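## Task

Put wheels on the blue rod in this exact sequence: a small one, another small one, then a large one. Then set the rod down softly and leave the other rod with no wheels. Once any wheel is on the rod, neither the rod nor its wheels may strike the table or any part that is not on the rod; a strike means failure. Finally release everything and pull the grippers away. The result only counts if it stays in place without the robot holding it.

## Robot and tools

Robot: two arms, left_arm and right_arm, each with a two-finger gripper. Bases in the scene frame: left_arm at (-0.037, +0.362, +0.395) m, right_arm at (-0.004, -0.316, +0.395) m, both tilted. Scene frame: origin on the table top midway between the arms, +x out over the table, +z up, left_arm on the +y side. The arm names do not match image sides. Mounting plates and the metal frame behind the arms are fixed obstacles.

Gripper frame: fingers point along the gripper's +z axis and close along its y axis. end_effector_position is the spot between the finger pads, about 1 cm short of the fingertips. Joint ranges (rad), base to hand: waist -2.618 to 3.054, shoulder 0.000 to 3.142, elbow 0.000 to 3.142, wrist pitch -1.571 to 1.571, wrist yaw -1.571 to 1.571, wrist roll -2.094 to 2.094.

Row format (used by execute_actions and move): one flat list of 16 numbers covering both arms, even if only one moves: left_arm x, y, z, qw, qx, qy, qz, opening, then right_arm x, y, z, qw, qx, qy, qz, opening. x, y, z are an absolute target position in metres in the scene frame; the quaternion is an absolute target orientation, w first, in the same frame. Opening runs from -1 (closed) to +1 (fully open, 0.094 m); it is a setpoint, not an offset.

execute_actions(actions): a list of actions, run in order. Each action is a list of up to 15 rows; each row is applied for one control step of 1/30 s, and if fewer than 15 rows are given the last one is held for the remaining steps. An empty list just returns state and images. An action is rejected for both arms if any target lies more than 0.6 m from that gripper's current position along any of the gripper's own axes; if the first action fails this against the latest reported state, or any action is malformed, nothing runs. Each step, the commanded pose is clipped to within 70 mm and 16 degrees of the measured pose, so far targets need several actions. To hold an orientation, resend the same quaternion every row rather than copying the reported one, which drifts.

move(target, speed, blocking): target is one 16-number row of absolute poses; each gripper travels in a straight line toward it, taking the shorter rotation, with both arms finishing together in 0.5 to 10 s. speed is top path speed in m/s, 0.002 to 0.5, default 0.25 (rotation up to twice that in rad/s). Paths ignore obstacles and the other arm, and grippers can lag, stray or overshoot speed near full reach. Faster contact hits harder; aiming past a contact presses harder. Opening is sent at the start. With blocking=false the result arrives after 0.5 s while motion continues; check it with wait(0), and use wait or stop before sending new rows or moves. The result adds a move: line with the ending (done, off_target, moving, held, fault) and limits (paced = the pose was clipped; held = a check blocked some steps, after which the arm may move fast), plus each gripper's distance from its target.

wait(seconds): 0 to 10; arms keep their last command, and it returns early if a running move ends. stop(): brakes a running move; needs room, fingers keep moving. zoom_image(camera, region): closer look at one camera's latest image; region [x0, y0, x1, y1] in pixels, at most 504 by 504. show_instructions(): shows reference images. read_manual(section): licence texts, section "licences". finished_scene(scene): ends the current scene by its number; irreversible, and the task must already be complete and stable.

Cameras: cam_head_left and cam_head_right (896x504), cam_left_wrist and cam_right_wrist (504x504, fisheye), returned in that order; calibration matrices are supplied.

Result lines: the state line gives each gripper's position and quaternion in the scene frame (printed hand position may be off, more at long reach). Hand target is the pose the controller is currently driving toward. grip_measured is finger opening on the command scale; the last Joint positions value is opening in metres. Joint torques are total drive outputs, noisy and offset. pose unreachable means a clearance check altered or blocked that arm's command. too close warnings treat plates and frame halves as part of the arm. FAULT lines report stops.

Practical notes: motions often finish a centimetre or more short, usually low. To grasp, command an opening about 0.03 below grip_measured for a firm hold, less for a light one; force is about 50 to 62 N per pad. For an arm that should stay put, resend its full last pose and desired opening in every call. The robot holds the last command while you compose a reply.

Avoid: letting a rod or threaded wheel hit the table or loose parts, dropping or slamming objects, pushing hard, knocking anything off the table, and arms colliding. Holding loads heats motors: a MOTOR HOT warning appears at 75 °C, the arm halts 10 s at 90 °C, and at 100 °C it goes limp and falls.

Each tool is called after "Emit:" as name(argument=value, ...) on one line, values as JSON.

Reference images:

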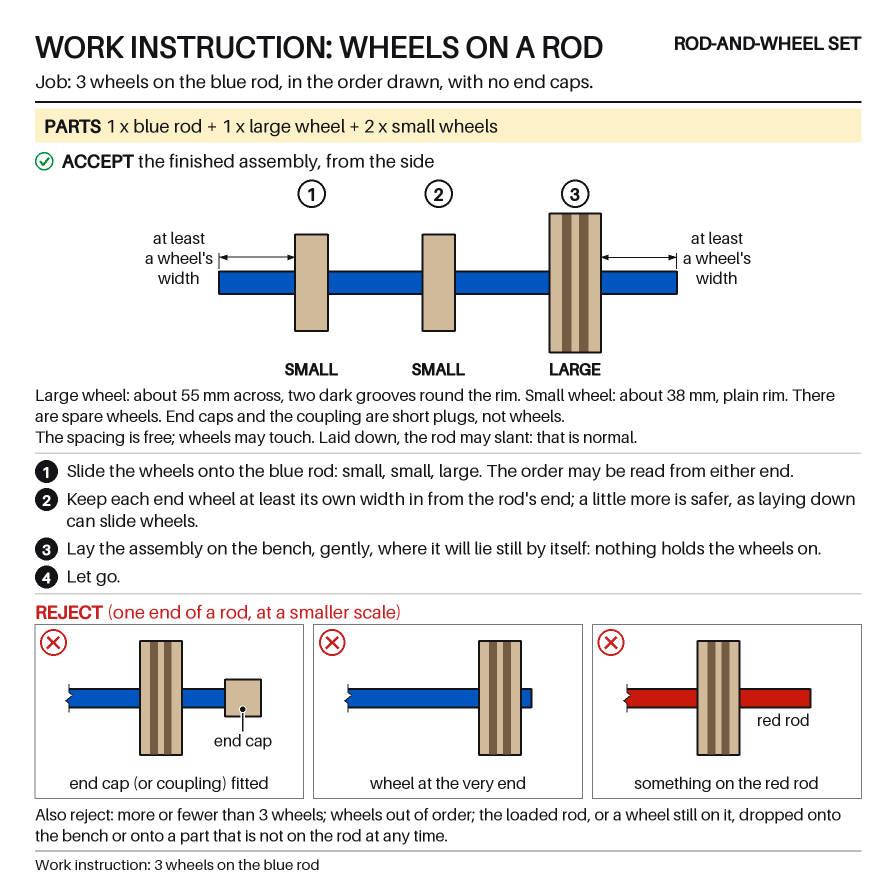

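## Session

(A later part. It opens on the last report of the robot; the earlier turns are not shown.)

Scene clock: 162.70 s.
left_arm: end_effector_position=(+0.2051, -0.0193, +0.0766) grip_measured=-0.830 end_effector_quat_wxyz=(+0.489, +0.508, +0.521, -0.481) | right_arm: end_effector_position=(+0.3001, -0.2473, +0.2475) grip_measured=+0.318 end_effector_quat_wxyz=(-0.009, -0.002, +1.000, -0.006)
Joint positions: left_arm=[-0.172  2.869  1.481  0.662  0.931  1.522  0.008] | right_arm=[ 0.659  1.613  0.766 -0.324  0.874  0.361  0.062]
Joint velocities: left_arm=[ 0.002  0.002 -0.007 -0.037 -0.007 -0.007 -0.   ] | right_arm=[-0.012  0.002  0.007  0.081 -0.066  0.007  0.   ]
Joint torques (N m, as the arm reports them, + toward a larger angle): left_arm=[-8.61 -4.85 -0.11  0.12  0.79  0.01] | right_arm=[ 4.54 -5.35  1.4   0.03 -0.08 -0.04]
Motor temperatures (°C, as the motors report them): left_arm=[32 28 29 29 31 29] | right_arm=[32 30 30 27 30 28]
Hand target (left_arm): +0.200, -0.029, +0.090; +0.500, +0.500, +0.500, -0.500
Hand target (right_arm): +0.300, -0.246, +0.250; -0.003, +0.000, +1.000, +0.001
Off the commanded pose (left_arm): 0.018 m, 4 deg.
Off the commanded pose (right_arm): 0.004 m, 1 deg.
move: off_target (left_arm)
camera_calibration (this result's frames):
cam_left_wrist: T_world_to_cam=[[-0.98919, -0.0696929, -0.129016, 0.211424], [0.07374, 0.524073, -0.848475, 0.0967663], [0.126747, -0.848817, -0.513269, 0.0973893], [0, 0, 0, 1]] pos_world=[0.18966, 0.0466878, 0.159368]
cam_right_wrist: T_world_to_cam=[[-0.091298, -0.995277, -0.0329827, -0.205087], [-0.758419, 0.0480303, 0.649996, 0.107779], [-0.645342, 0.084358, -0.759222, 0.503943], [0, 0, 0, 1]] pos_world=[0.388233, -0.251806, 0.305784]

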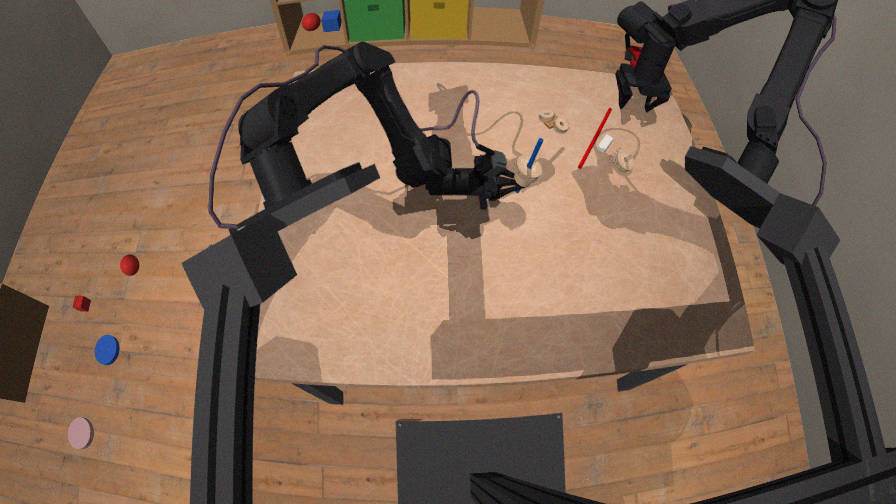

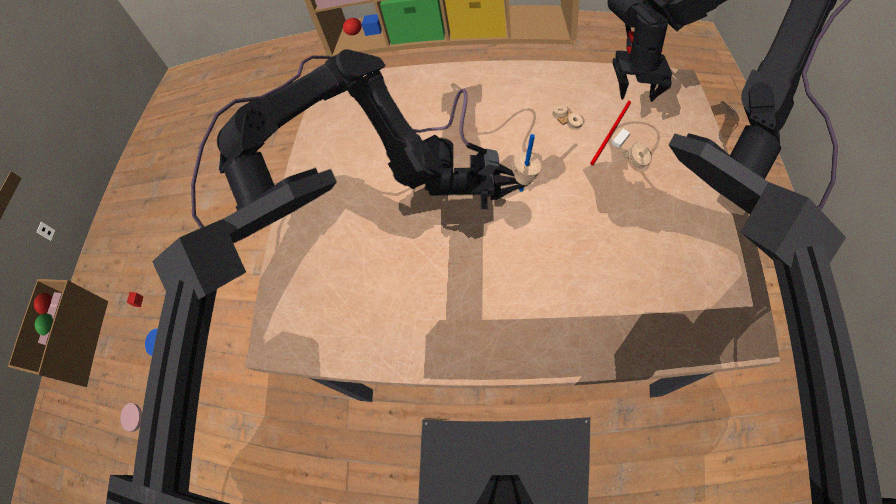

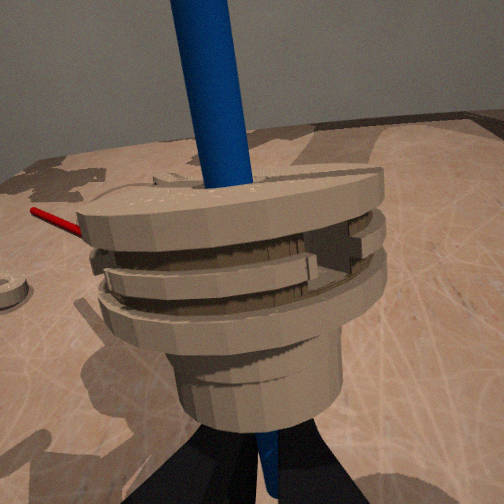

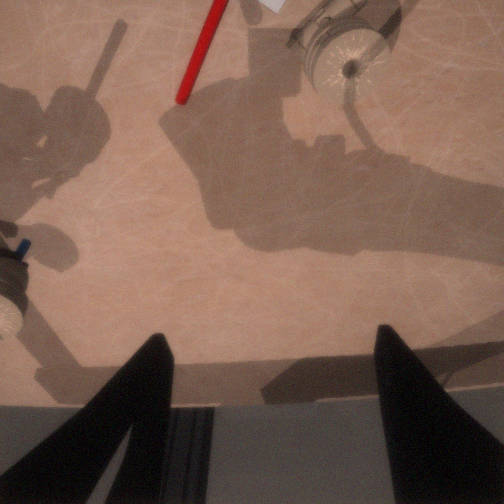

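Emit:
move(target=[0.2,0.03,0.13,0.062,0.062,0.704,-0.704,-0.88,0.3,-0.25,0.25,0,0,1,0,0.32], speed=0.15)

Emit:
move(target=[0.2,0.05,0.1,0.087,0,0.996,0,-0.88,0.3,-0.25,0.25,0,0,1,0,0.32], speed=0.15)

Scene clock: 168.07 s.
left_arm: end_effector_position=(+0.2009, +0.0299, +0.1156) grip_measured=-0.830 end_effector_quat_wxyz=(+0.059, +0.062, +0.720, -0.689) | right_arm: end_effector_position=(+0.3002, -0.2481, +0.2484) grip_measured=+0.318 end_effector_quat_wxyz=(-0.005, -0.005, +1.000, -0.004)
Joint positions: left_arm=[-0.118  2.66   1.203  0.641  0.984  0.224  0.008] | right_arm=[ 0.659  1.603  0.756 -0.312  0.873  0.343  0.062]
Joint velocities: left_arm=[ 0.002 -0.017 -0.012 -0.051 -0.125 -0.037  0.   ] | right_arm=[ 0.007 -0.017 -0.002 -0.037  0.037  0.037 -0.   ]
Joint torques (N m, as the arm reports them, + toward a larger angle): left_arm=[-6.32 -7.19 -3.75  0.22  0.81  0.04] | right_arm=[ 3.87 -6.04  1.3   0.05 -0.03 -0.08]
Motor temperatures (°C, as the motors report them): left_arm=[31 29 29 29 31 29] | right_arm=[32 30 30 27 30 28]
Hand target (left_arm): +0.201, +0.030, +0.129; +0.062, +0.062, +0.704, -0.704
Hand target (right_arm): +0.300, -0.250, +0.250; -0.000, +0.000, +1.000, -0.000
Off the commanded pose (left_arm): 0.014 m, 3 deg.
Off the commanded pose (right_arm): 0.003 m, 1 deg.
move: off_target (left_arm)
camera_calibration (this result's frames):
cam_left_wrist: T_world_to_cam=[[-0.296286, -0.0982722, 0.95003, -0.0473614], [-0.848908, 0.482928, -0.214794, 0.217698], [-0.437688, -0.870128, -0.226509, 0.240582], [0, 0, 0, 1]] pos_world=[0.276073, 0.0995504, 0.146249]
cam_right_wrist: T_world_to_cam=[[-0.0835398, -0.995808, -0.0372546, -0.207256], [-0.763423, 0.0399269, 0.644663, 0.108236], [-0.640473, 0.082296, -0.763558, 0.503841], [0, 0, 0, 1]] pos_world=[0.388012, -0.252172, 0.307216]

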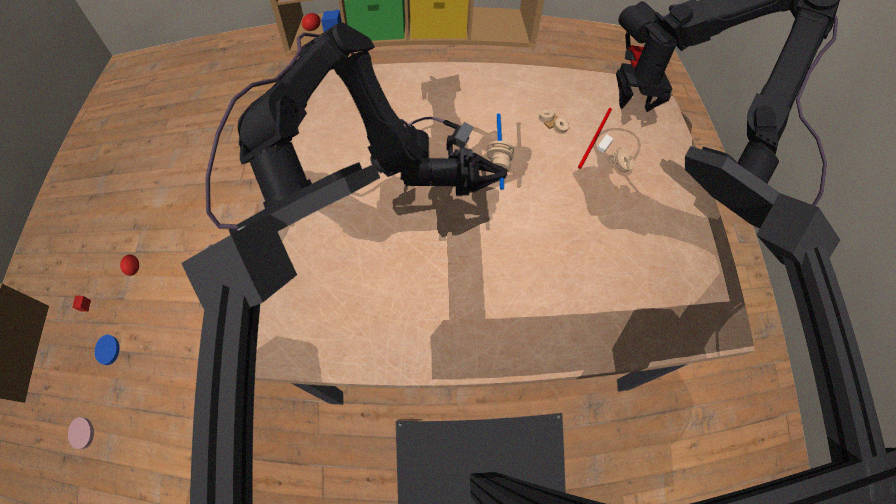

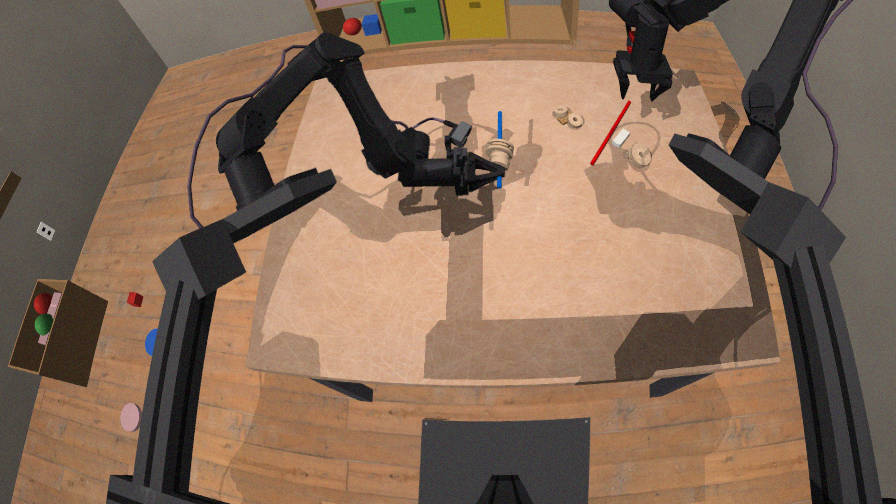

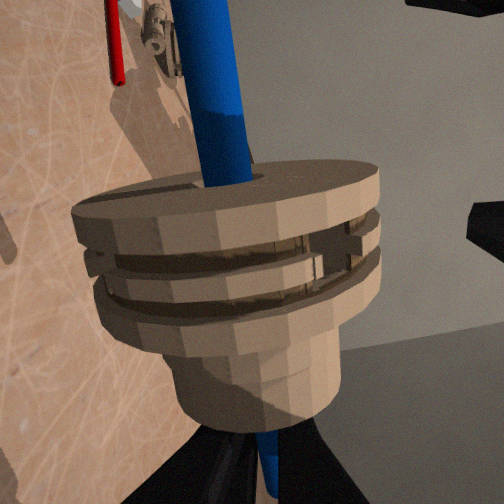

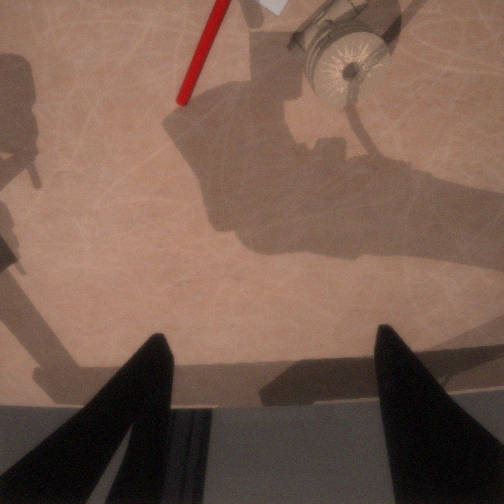

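Scene clock: 173.77 s.
left_arm: end_effector_position=(+0.1992, +0.0605, +0.0954) grip_measured=-0.830 end_effector_quat_wxyz=(+0.083, -0.003, +0.996, +0.003) | right_arm: end_effector_position=(+0.3002, -0.2481, +0.2484) grip_measured=+0.318 end_effector_quat_wxyz=(-0.005, -0.005, +1.000, -0.004)
Joint positions: left_arm=[-0.672  2.617  1.185  0.517 -0.957 -0.379  0.008] | right_arm=[ 0.659  1.603  0.756 -0.312  0.873  0.343  0.062]
Joint velocities: left_arm=[ 0.007  0.002 -0.012  0.066 -0.007 -0.022  0.   ] | right_arm=[-0.012 -0.007 -0.002  0.037 -0.037  0.007  0.   ]
Joint torques (N m, as the arm reports them, + toward a larger angle): left_arm=[-10.12  -5.79   1.95   0.31  -0.17  -0.03] | right_arm=[ 4.12 -5.8   1.23  0.06 -0.04 -0.05]
Motor temperatures (°C, as the motors report them): left_arm=[32 29 29 29 31 29] | right_arm=[31 30 30 27 30 28]
Hand target (left_arm): +0.201, +0.051, +0.102; +0.092, -0.003, +0.996, -0.000
Hand target (right_arm): +0.300, -0.250, +0.250; -0.000, +0.000, +1.000, -0.000
Off the commanded pose (left_arm): 0.012 m, 1 deg.
Off the commanded pose (right_arm): 0.003 m, 1 deg.
move: off_target (left_arm)
camera_calibration (this result's frames):
cam_left_wrist: T_world_to_cam=[[-0.111812, -0.990195, -0.0837374, 0.0901826], [-0.943916, 0.0794851, 0.320475, 0.189402], [-0.310677, 0.114874, -0.943549, 0.245406], [0, 0, 0, 1]] pos_world=[0.265105, 0.0460529, 0.178405]
cam_right_wrist: T_world_to_cam=[[-0.0835398, -0.995808, -0.0372546, -0.207256], [-0.763423, 0.0399269, 0.644663, 0.108236], [-0.640473, 0.082296, -0.763558, 0.503841], [0, 0, 0, 1]] pos_world=[0.388012, -0.252172, 0.307216]

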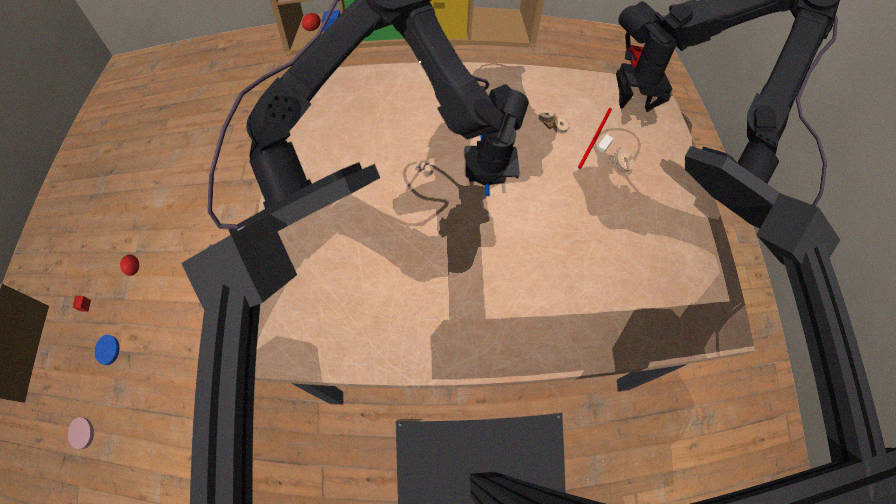

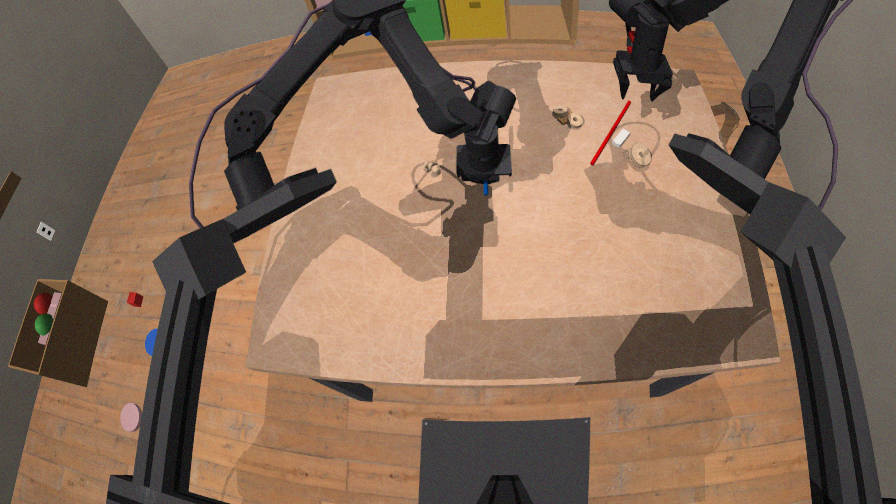

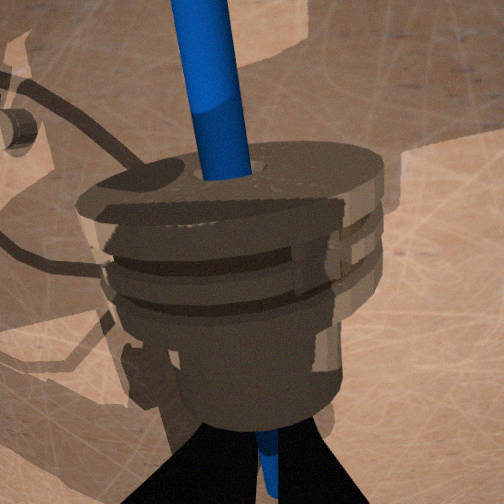

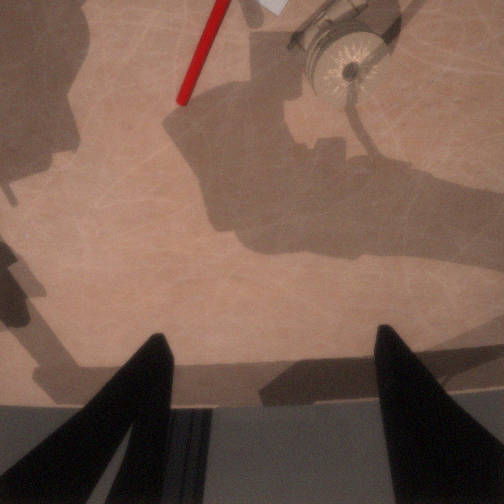

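Emit:
move(target=[0.2,0.05,0.045,0.087,0,0.996,0,-0.88,0.3,-0.25,0.25,0,0,1,0,0.32], speed=0.05)

Emit:
move(target=[0.2,0.05,0.03,0.087,0,0.996,0,-0.88,0.3,-0.25,0.25,0,0,1,0,0.32], speed=0.01)

Scene clock: 175.27 s.
left_arm: end_effector_position=(+0.1939, +0.0597, +0.0430) grip_measured=-0.830 end_effector_quat_wxyz=(+0.076, +0.004, +0.997, +0.010) | right_arm: end_effector_position=(+0.3002, -0.2481, +0.2484) grip_measured=+0.318 end_effector_quat_wxyz=(-0.005, -0.005, +1.000, -0.004)
Joint positions: left_arm=[-0.579  2.764  1.312  0.605 -0.904 -0.266  0.008] | right_arm=[ 0.659  1.603  0.756 -0.312  0.873  0.343  0.062]
Joint velocities: left_arm=[-0.012 -0.007 -0.002  0.066 -0.007  0.081  0.   ] | right_arm=[ 0.007 -0.007  0.002  0.037 -0.022 -0.066 -0.001]
Joint torques (N m, as the arm reports them, + toward a larger angle): left_arm=[-9.09 -5.71  1.67  0.53 -0.01  0.06] | right_arm=[ 4.06 -5.91  1.42  0.03 -0.02 -0.02]
Motor temperatures (°C, as the motors report them): left_arm=[32 29 29 29 31 29] | right_arm=[31 30 30 27 30 28]
Hand target (left_arm): +0.200, +0.050, +0.045; +0.086, -0.000, +0.996, +0.000
Hand target (right_arm): +0.300, -0.250, +0.250; -0.000, +0.000, +1.000, -0.000
Off the commanded pose (left_arm): 0.012 m, 2 deg.
Off the commanded pose (right_arm): 0.003 m, 1 deg.
move: off_target (left_arm)
camera_calibration (this result's frames):
cam_left_wrist: T_world_to_cam=[[-0.126473, -0.98729, -0.0962464, 0.0876229], [-0.938072, 0.0874905, 0.33521, 0.198997], [-0.322529, 0.132681, -0.937214, 0.195336], [0, 0, 0, 1]] pos_world=[0.260757, 0.0431814, 0.1248]
cam_right_wrist: T_world_to_cam=[[-0.0835398, -0.995808, -0.0372546, -0.207256], [-0.763423, 0.0399269, 0.644663, 0.108236], [-0.640473, 0.082296, -0.763558, 0.503841], [0, 0, 0, 1]] pos_world=[0.388012, -0.252172, 0.307216]

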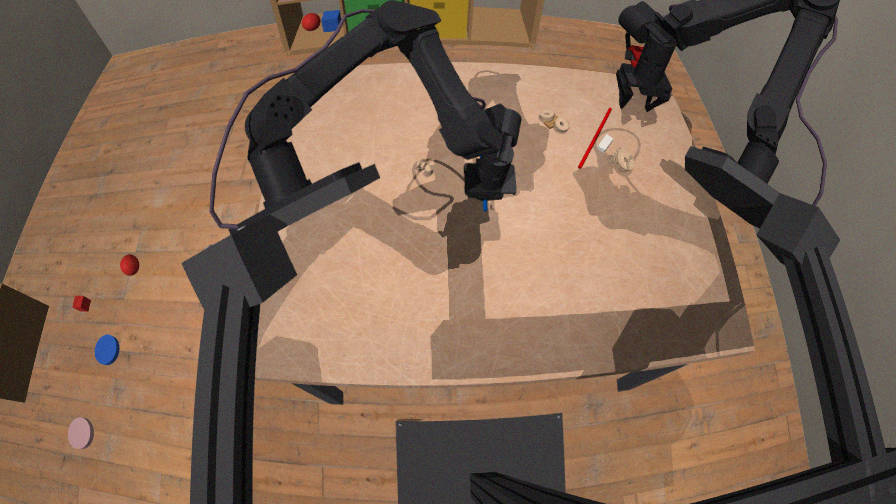

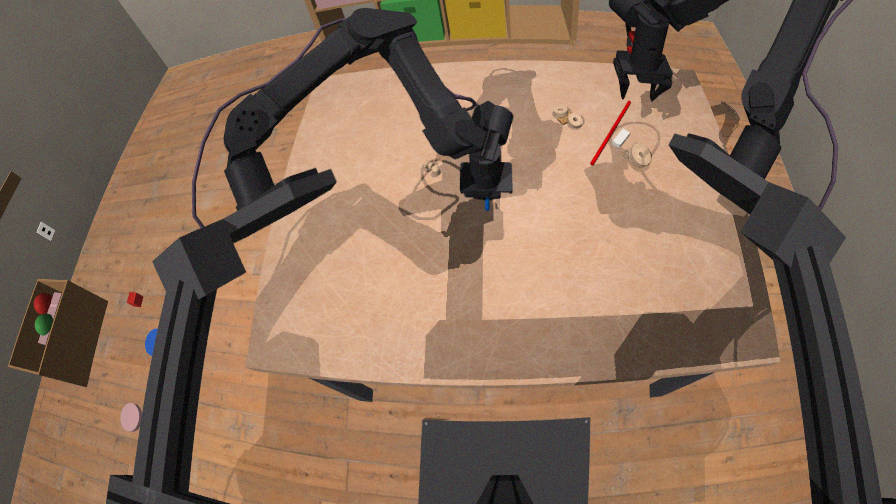

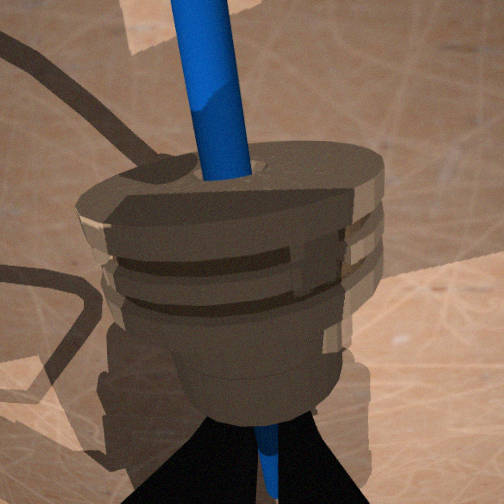

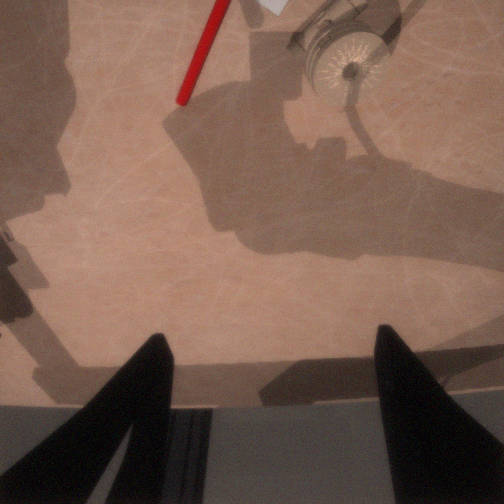

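Scene clock: 177.23 s.
left_arm: end_effector_position=(+0.1950, +0.0587, +0.0290) grip_measured=-0.830 end_effector_quat_wxyz=(+0.078, +0.004, +0.997, +0.009) | right_arm: end_effector_position=(+0.3002, -0.2481, +0.2484) grip_measured=+0.318 end_effector_quat_wxyz=(-0.005, -0.005, +1.000, -0.004)
Joint positions: left_arm=[-0.554  2.802  1.353  0.631 -0.885 -0.232  0.008] | right_arm=[ 0.659  1.603  0.756 -0.312  0.873  0.343  0.062]
Joint velocities: left_arm=[ 0.002 -0.002  0.012  0.007 -0.022  0.022 -0.001] | right_arm=[-0.002 -0.007 -0.002 -0.095 -0.066  0.037  0.   ]
Joint torques (N m, as the arm reports them, + toward a larger angle): left_arm=[-8.92 -5.49  1.55  0.61  0.01  0.02] | right_arm=[ 4.21 -5.91  1.01  0.04 -0.07 -0.02]
Motor temperatures (°C, as the motors report them): left_arm=[32 29 29 29 31 29] | right_arm=[31 30 30 27 30 28]
Hand target (left_arm): +0.200, +0.050, +0.030; +0.087, -0.000, +0.996, -0.000
Hand target (right_arm): +0.300, -0.250, +0.250; -0.000, +0.000, +1.000, -0.000
Off the commanded pose (left_arm): 0.010 m, 2 deg.
Off the commanded pose (right_arm): 0.003 m, 1 deg.
move: done
camera_calibration (this result's frames):
cam_left_wrist: T_world_to_cam=[[-0.125944, -0.987608, -0.0936354, 0.0851916], [-0.93901, 0.0882337, 0.332379, 0.205072], [-0.319998, 0.129786, -0.938486, 0.182472], [0, 0, 0, 1]] pos_world=[0.261684, 0.0423595, 0.111063]
cam_right_wrist: T_world_to_cam=[[-0.0835398, -0.995808, -0.0372546, -0.207256], [-0.763423, 0.0399269, 0.644663, 0.108236], [-0.640473, 0.082296, -0.763558, 0.503841], [0, 0, 0, 1]] pos_world=[0.388012, -0.252172, 0.307216]

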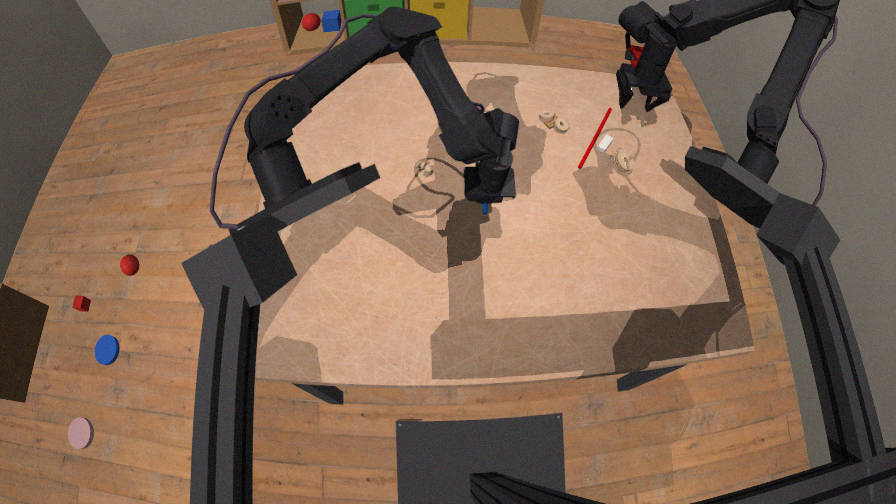

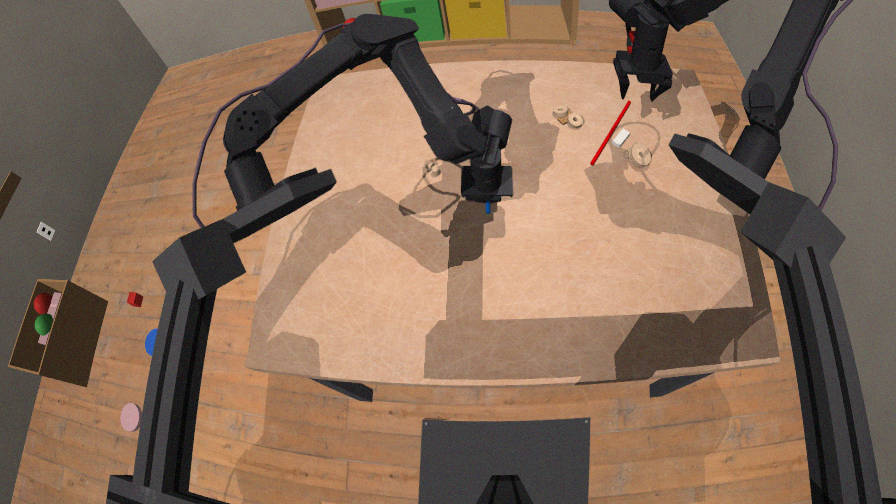

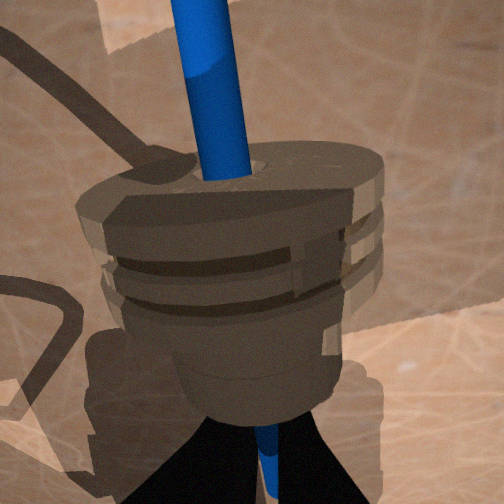

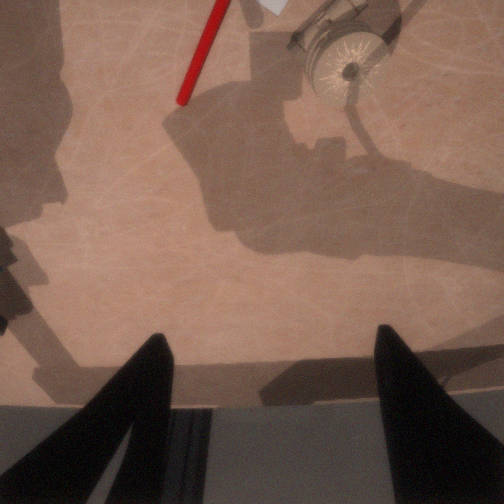

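Emit:
move(target=[0.2,0.05,0.022,0.087,0,0.996,0,-0.88,0.3,-0.25,0.25,0,0,1,0,0.32], speed=0.006)

Scene clock: 179.70 s.
left_arm: end_effector_position=(+0.1961, +0.0593, +0.0233) grip_measured=-0.830 end_effector_quat_wxyz=(+0.080, +0.002, +0.997, +0.010) | right_arm: end_effector_position=(+0.3002, -0.2481, +0.2484) grip_measured=+0.318 end_effector_quat_wxyz=(-0.005, -0.005, +1.000, -0.004)
Joint positions: left_arm=[-0.543  2.818  1.369  0.647 -0.882 -0.218  0.008] | right_arm=[ 0.659  1.603  0.756 -0.312  0.873  0.343  0.062]
Joint velocities: left_arm=[ 0.002  0.007 -0.007  0.007  0.037  0.007  0.   ] | right_arm=[ 0.002 -0.002  0.022  0.037 -0.051 -0.007 -0.   ]
Joint torques (N m, as the arm reports them, + toward a larger angle): left_arm=[-8.64 -5.06  2.06  0.56  0.05  0.09] | right_arm=[ 3.95 -5.86  1.21  0.12 -0.05 -0.03]
Motor temperatures (°C, as the motors report them): left_arm=[32 29 29 29 31 29] | right_arm=[31 30 30 27 30 28]
Hand target (left_arm): +0.200, +0.050, +0.022; +0.087, -0.000, +0.996, -0.000
Hand target (right_arm): +0.300, -0.250, +0.250; -0.000, +0.000, +1.000, -0.000
Off the commanded pose (left_arm): 0.010 m, 1 deg.
Off the commanded pose (right_arm): 0.003 m, 1 deg.
move: done
camera_calibration (this result's frames):
cam_left_wrist: T_world_to_cam=[[-0.122613, -0.987696, -0.0970703, 0.0848574], [-0.940869, 0.0845591, 0.328047, 0.208597], [-0.315803, 0.131553, -0.939661, 0.176491], [0, 0, 0, 1]] pos_world=[0.262403, 0.0429566, 0.105649]
cam_right_wrist: T_world_to_cam=[[-0.0835398, -0.995808, -0.0372546, -0.207256], [-0.763423, 0.0399269, 0.644663, 0.108236], [-0.640473, 0.082296, -0.763558, 0.503841], [0, 0, 0, 1]] pos_world=[0.388012, -0.252172, 0.307216]

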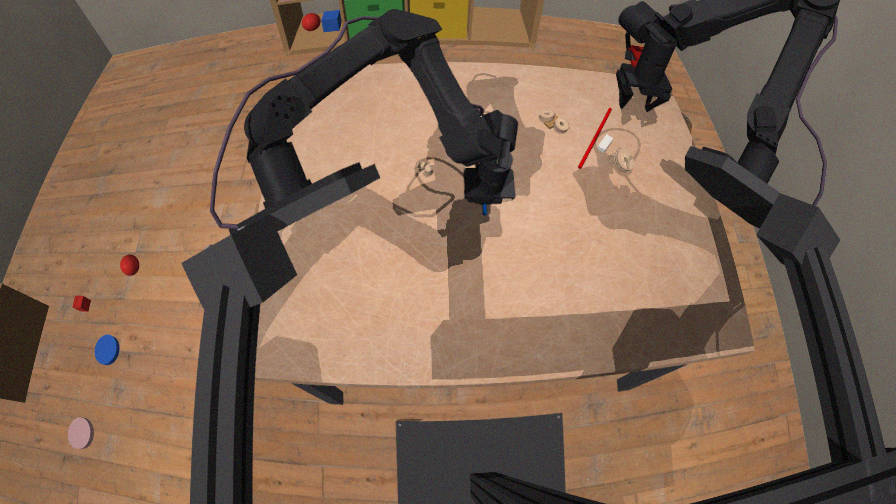

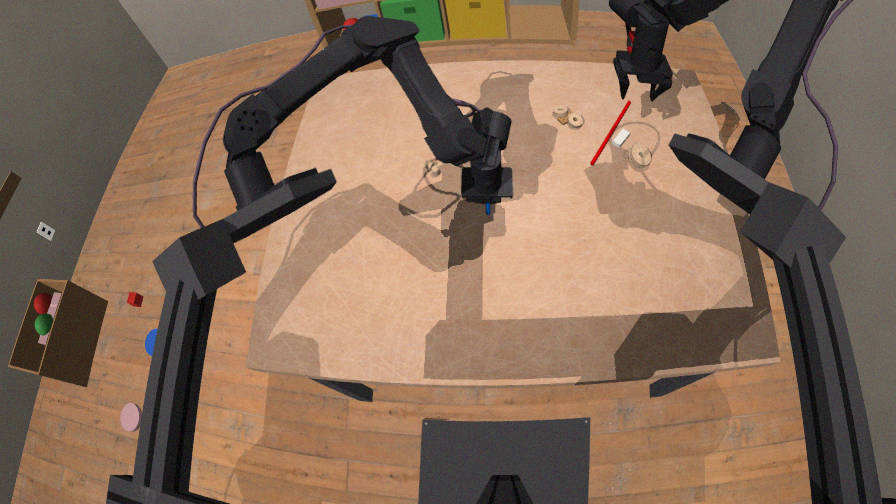

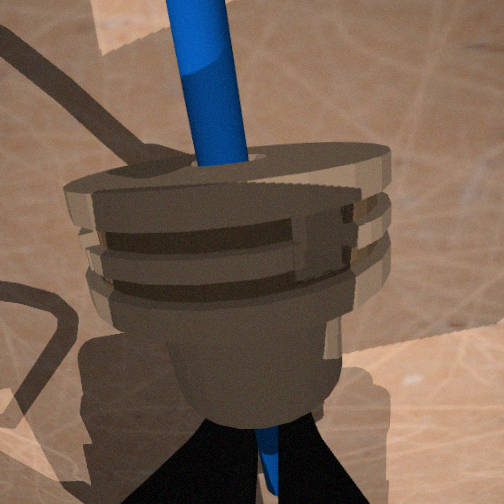

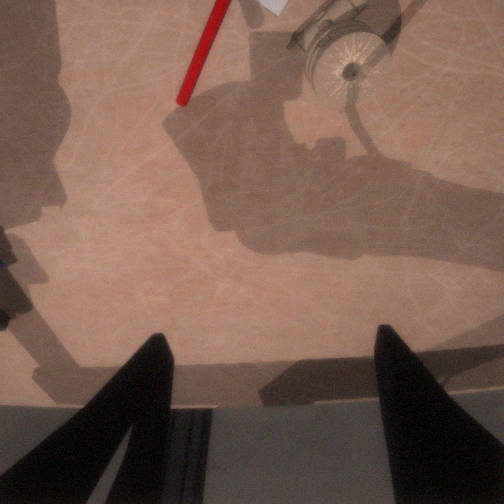

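Large wheel has touched. Release gently.

Emit:
move(target=[0.2,0.05,0.022,0.087,0,0.996,0,-0.6,0.3,-0.25,0.25,0,0,1,0,0.32], speed=0.01)

Emit:
move(target=[0.19,0.05,0.12,0.087,0,0.996,0,-0.6,0.3,-0.25,0.25,0,0,1,0,0.32], speed=0.06)

Emit:
move(target=[0.2,0.2,0.2,0,0,1,0,-0.6,0.3,-0.25,0.25,0,0,1,0,0.32], speed=0.2)

Scene clock: 181.30 s.
left_arm: end_effector_position=(+0.1962, +0.0618, +0.0207) grip_measured=-0.603 end_effector_quat_wxyz=(+0.078, +0.002, +0.997, +0.011) | right_arm: end_effector_position=(+0.3002, -0.2481, +0.2484) grip_measured=+0.318 end_effector_quat_wxyz=(-0.005, -0.005, +1.000, -0.004)
Joint positions: left_arm=[-0.535  2.818  1.369  0.647 -0.877 -0.215  0.019] | right_arm=[ 0.659  1.603  0.756 -0.312  0.873  0.343  0.062]
Joint velocities: left_arm=[-0.007  0.002 -0.012  0.022 -0.007  0.007  0.   ] | right_arm=[ 0.002  0.002  0.007  0.037  0.007 -0.007  0.   ]
Joint torques (N m, as the arm reports them, + toward a larger angle): left_arm=[-9.28 -5.06  1.92  0.52  0.02  0.  ] | right_arm=[ 4.01 -5.8   1.15  0.05 -0.07 -0.06]
Motor temperatures (°C, as the motors report them): left_arm=[32 29 29 29 31 29] | right_arm=[31 30 30 27 30 28]
Hand target (left_arm): +0.200, +0.050, +0.022; +0.087, -0.000, +0.996, +0.000
Hand target (right_arm): +0.300, -0.250, +0.250; -0.000, +0.000, +1.000, -0.000
Off the commanded pose (left_arm): 0.012 m, 2 deg.
Off the commanded pose (right_arm): 0.003 m, 1 deg.
move: off_target (left_arm)
camera_calibration (this result's frames):
cam_left_wrist: T_world_to_cam=[[-0.12157, -0.987753, -0.0978027, 0.0868593], [-0.939541, 0.0827342, 0.332293, 0.209101], [-0.320132, 0.132286, -0.938092, 0.174525], [0, 0, 0, 1]] pos_world=[0.262889, 0.0454085, 0.102732]
cam_right_wrist: T_world_to_cam=[[-0.0835398, -0.995808, -0.0372546, -0.207256], [-0.763423, 0.0399269, 0.644663, 0.108236], [-0.640473, 0.082296, -0.763558, 0.503841], [0, 0, 0, 1]] pos_world=[0.388012, -0.252172, 0.307216]

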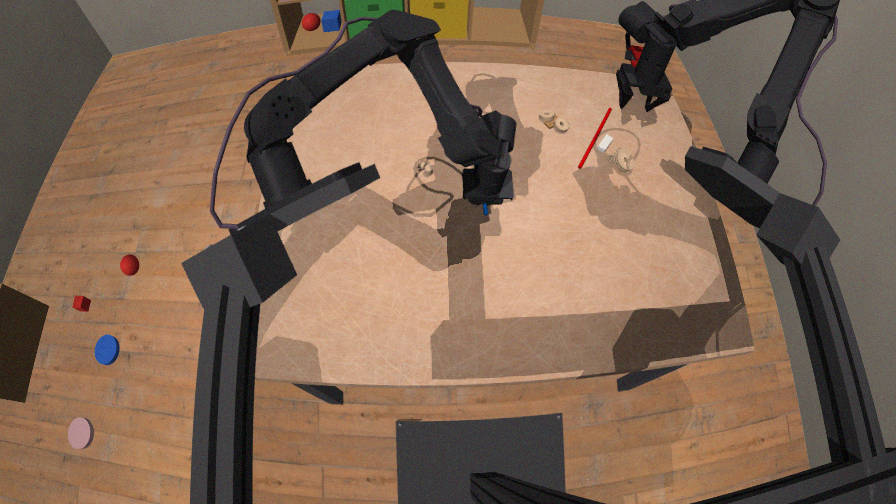

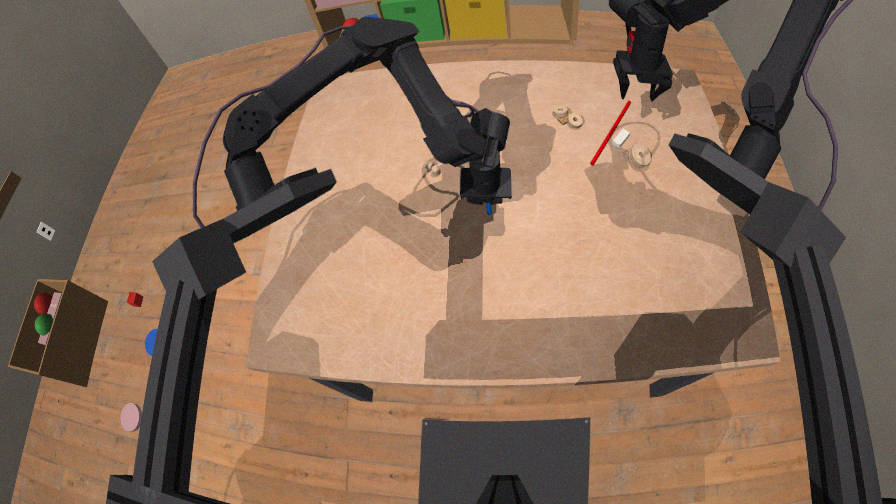

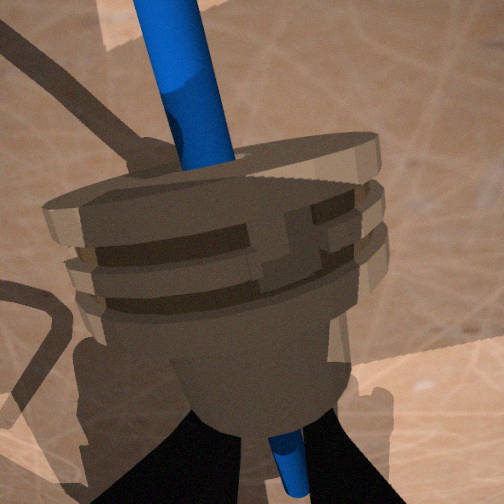

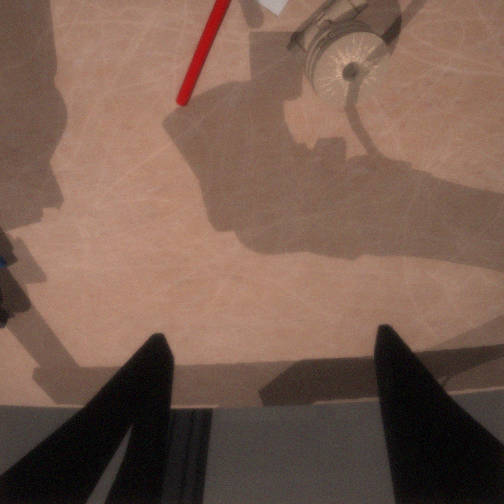

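Scene clock: 183.43 s.
left_arm: end_effector_position=(+0.1919, +0.0508, +0.1112) grip_measured=-0.603 end_effector_quat_wxyz=(+0.085, -0.006, +0.996, +0.000) | right_arm: end_effector_position=(+0.3002, -0.2481, +0.2484) grip_measured=+0.318 end_effector_quat_wxyz=(-0.005, -0.006, +1.000, -0.004)
Joint positions: left_arm=[-0.723  2.61   1.187  0.457 -0.982 -0.45   0.019] | right_arm=[ 0.659  1.603  0.756 -0.312  0.873  0.343  0.062]
Joint velocities: left_arm=[-0.002  0.002  0.007 -0.007 -0.051 -0.007 -0.001] | right_arm=[-0.007  0.002 -0.012 -0.037  0.051  0.007 -0.001]
Joint torques (N m, as the arm reports them, + toward a larger angle): left_arm=[-10.02  -7.89  -1.08   0.29  -0.16  -0.11] | right_arm=[ 4.01 -5.93  1.28  0.04 -0.07 -0.03]
Motor temperatures (°C, as the motors report them): left_arm=[32 29 29 29 31 29] | right_arm=[31 30 30 27 30 28]
Hand target (left_arm): +0.190, +0.051, +0.120; +0.088, +0.000, +0.996, -0.000
Hand target (right_arm): +0.300, -0.250, +0.250; -0.000, -0.000, +1.000, -0.000
Off the commanded pose (left_arm): 0.009 m, 1 deg.
Off the commanded pose (right_arm): 0.003 m, 1 deg.
move: done
camera_calibration (this result's frames):
cam_left_wrist: T_world_to_cam=[[-0.106715, -0.991285, -0.0772406, 0.0793862], [-0.945194, 0.07703, 0.317294, 0.178982], [-0.308578, 0.106867, -0.945177, 0.25934], [0, 0, 0, 1]] pos_world=[0.257671, 0.0371923, 0.194465]
cam_right_wrist: T_world_to_cam=[[-0.08316, -0.995839, -0.0372582, -0.207377], [-0.763436, 0.0396332, 0.644666, 0.108166], [-0.640507, 0.0820547, -0.763556, 0.503791], [0, 0, 0, 1]] pos_world=[0.388014, -0.252139, 0.307215]

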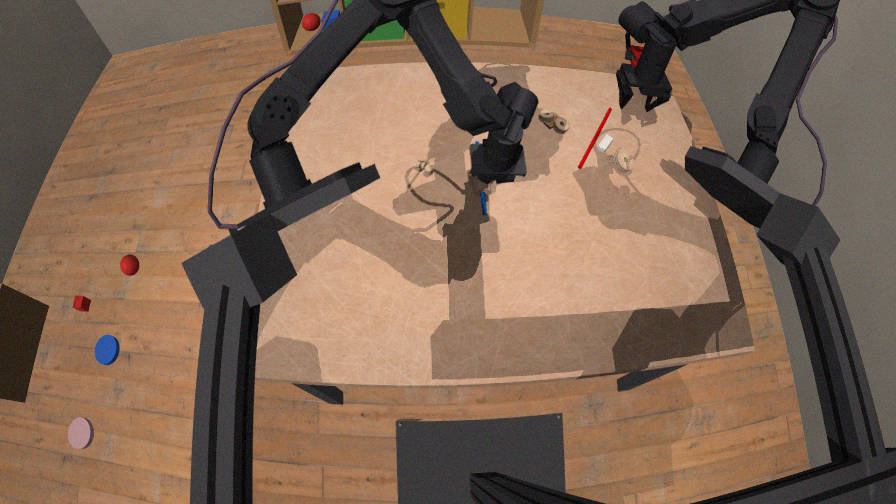

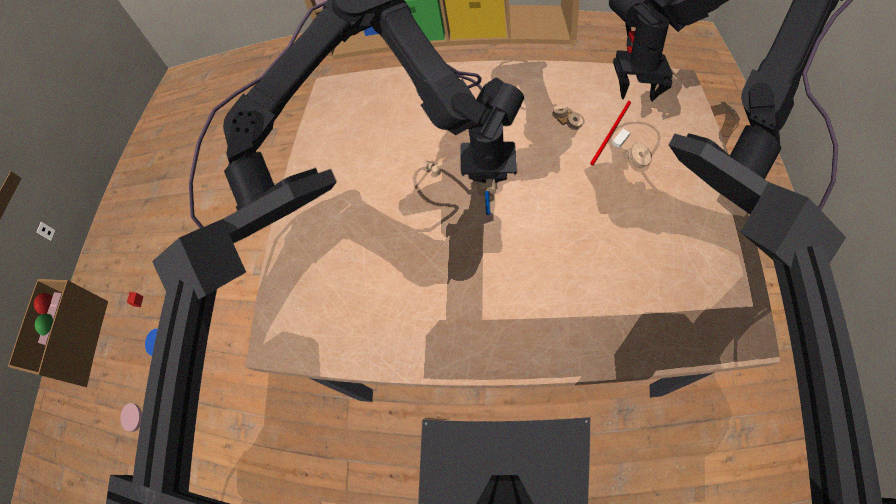

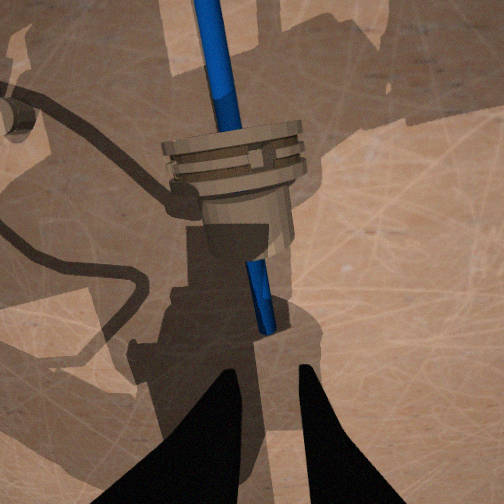

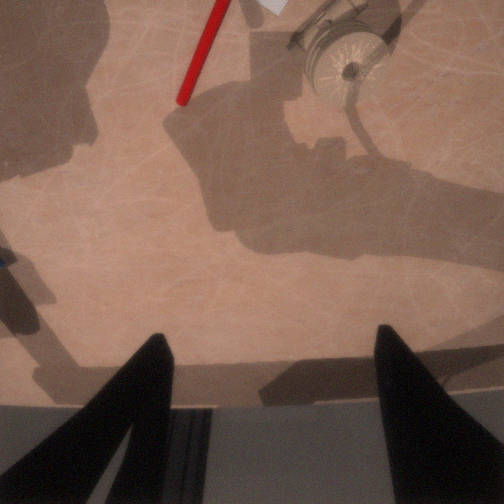

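Scene clock: 184.97 s.
left_arm: end_effector_position=(+0.2088, +0.1988, +0.1969) grip_measured=-0.603 end_effector_quat_wxyz=(+0.006, -0.005, +1.000, +0.002) | right_arm: end_effector_position=(+0.3002, -0.2481, +0.2484) grip_measured=+0.318 end_effector_quat_wxyz=(-0.005, -0.006, +1.000, -0.004)
Joint positions: left_arm=[-0.642  1.878  0.681  0.087 -0.871 -0.521  0.019] | right_arm=[ 0.659  1.603  0.756 -0.312  0.873  0.343  0.062]
Joint velocities: left_arm=[-0.012 -0.007 -0.007 -0.095 -0.051  0.051 -0.   ] | right_arm=[ 0.002  0.012 -0.012  0.051 -0.022 -0.081  0.   ]
Joint torques (N m, as the arm reports them, + toward a larger angle): left_arm=[-5.62 -5.97 -0.45  0.04 -0.02 -0.01] | right_arm=[ 3.88 -5.8   1.33  0.09 -0.04 -0.07]
Motor temperatures (°C, as the motors report them): left_arm=[32 29 29 29 31 29] | right_arm=[30 30 30 27 30 28]
Hand target (left_arm): +0.203, +0.201, +0.199; +0.000, +0.000, +1.000, +0.000
Hand target (right_arm): +0.300, -0.250, +0.250; -0.000, +0.000, +1.000, -0.000
Off the commanded pose (left_arm): 0.009 m, 1 deg.
Off the commanded pose (right_arm): 0.003 m, 1 deg.
move: done
camera_calibration (this result's frames):
cam_left_wrist: T_world_to_cam=[[-0.12036, -0.990797, -0.0619221, 0.234324], [-0.88284, 0.0783027, 0.463101, 0.114298], [-0.453991, 0.110406, -0.88414, 0.347414], [0, 0, 0, 1]] pos_world=[0.286832, 0.184861, 0.268741]
cam_right_wrist: T_world_to_cam=[[-0.08316, -0.995839, -0.0372582, -0.207377], [-0.763436, 0.0396332, 0.644666, 0.108166], [-0.640507, 0.0820547, -0.763556, 0.503791], [0, 0, 0, 1]] pos_world=[0.388014, -0.252139, 0.307215]

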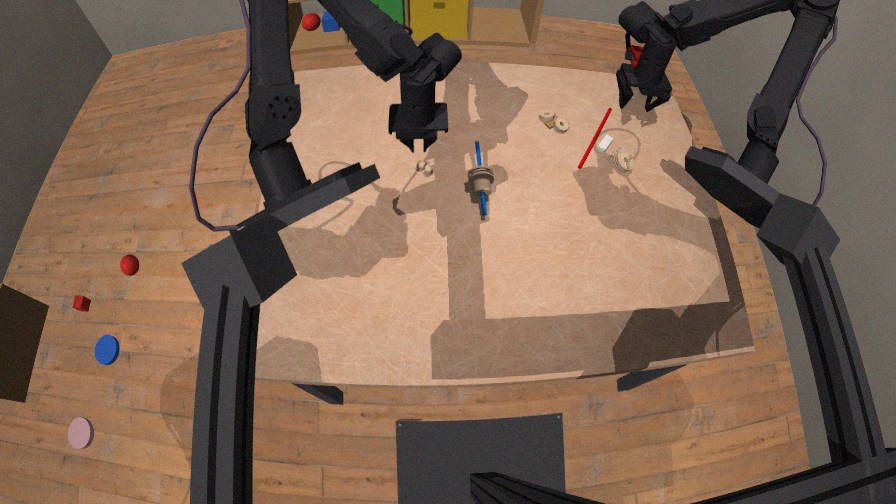

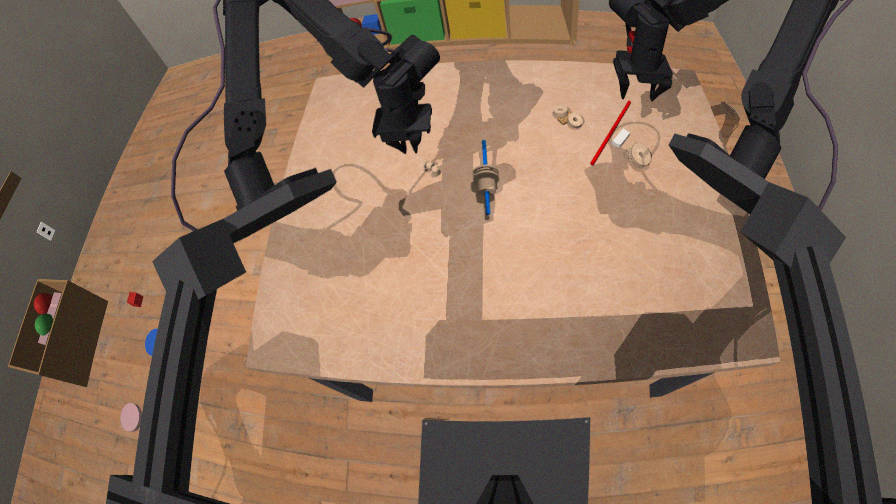

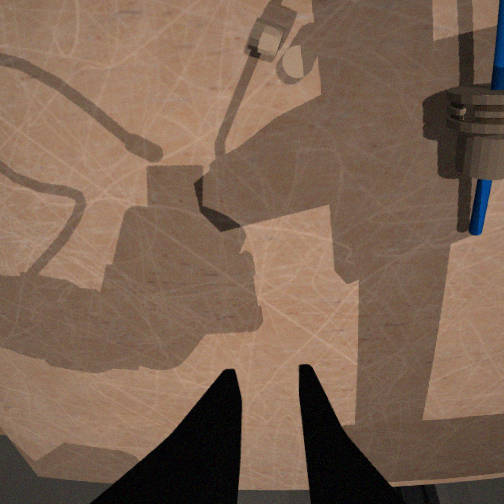

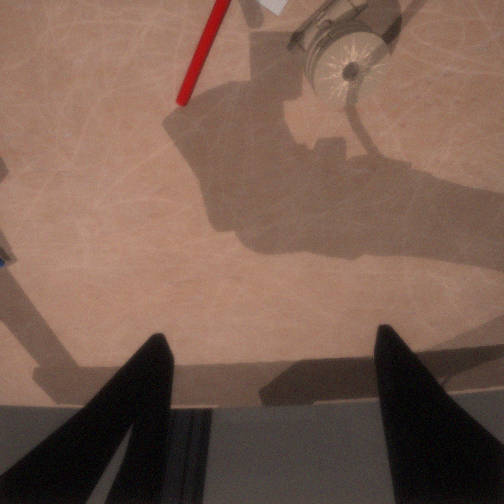

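Emit:
finished_scene(scene=1)

The scene is finished: the task was done.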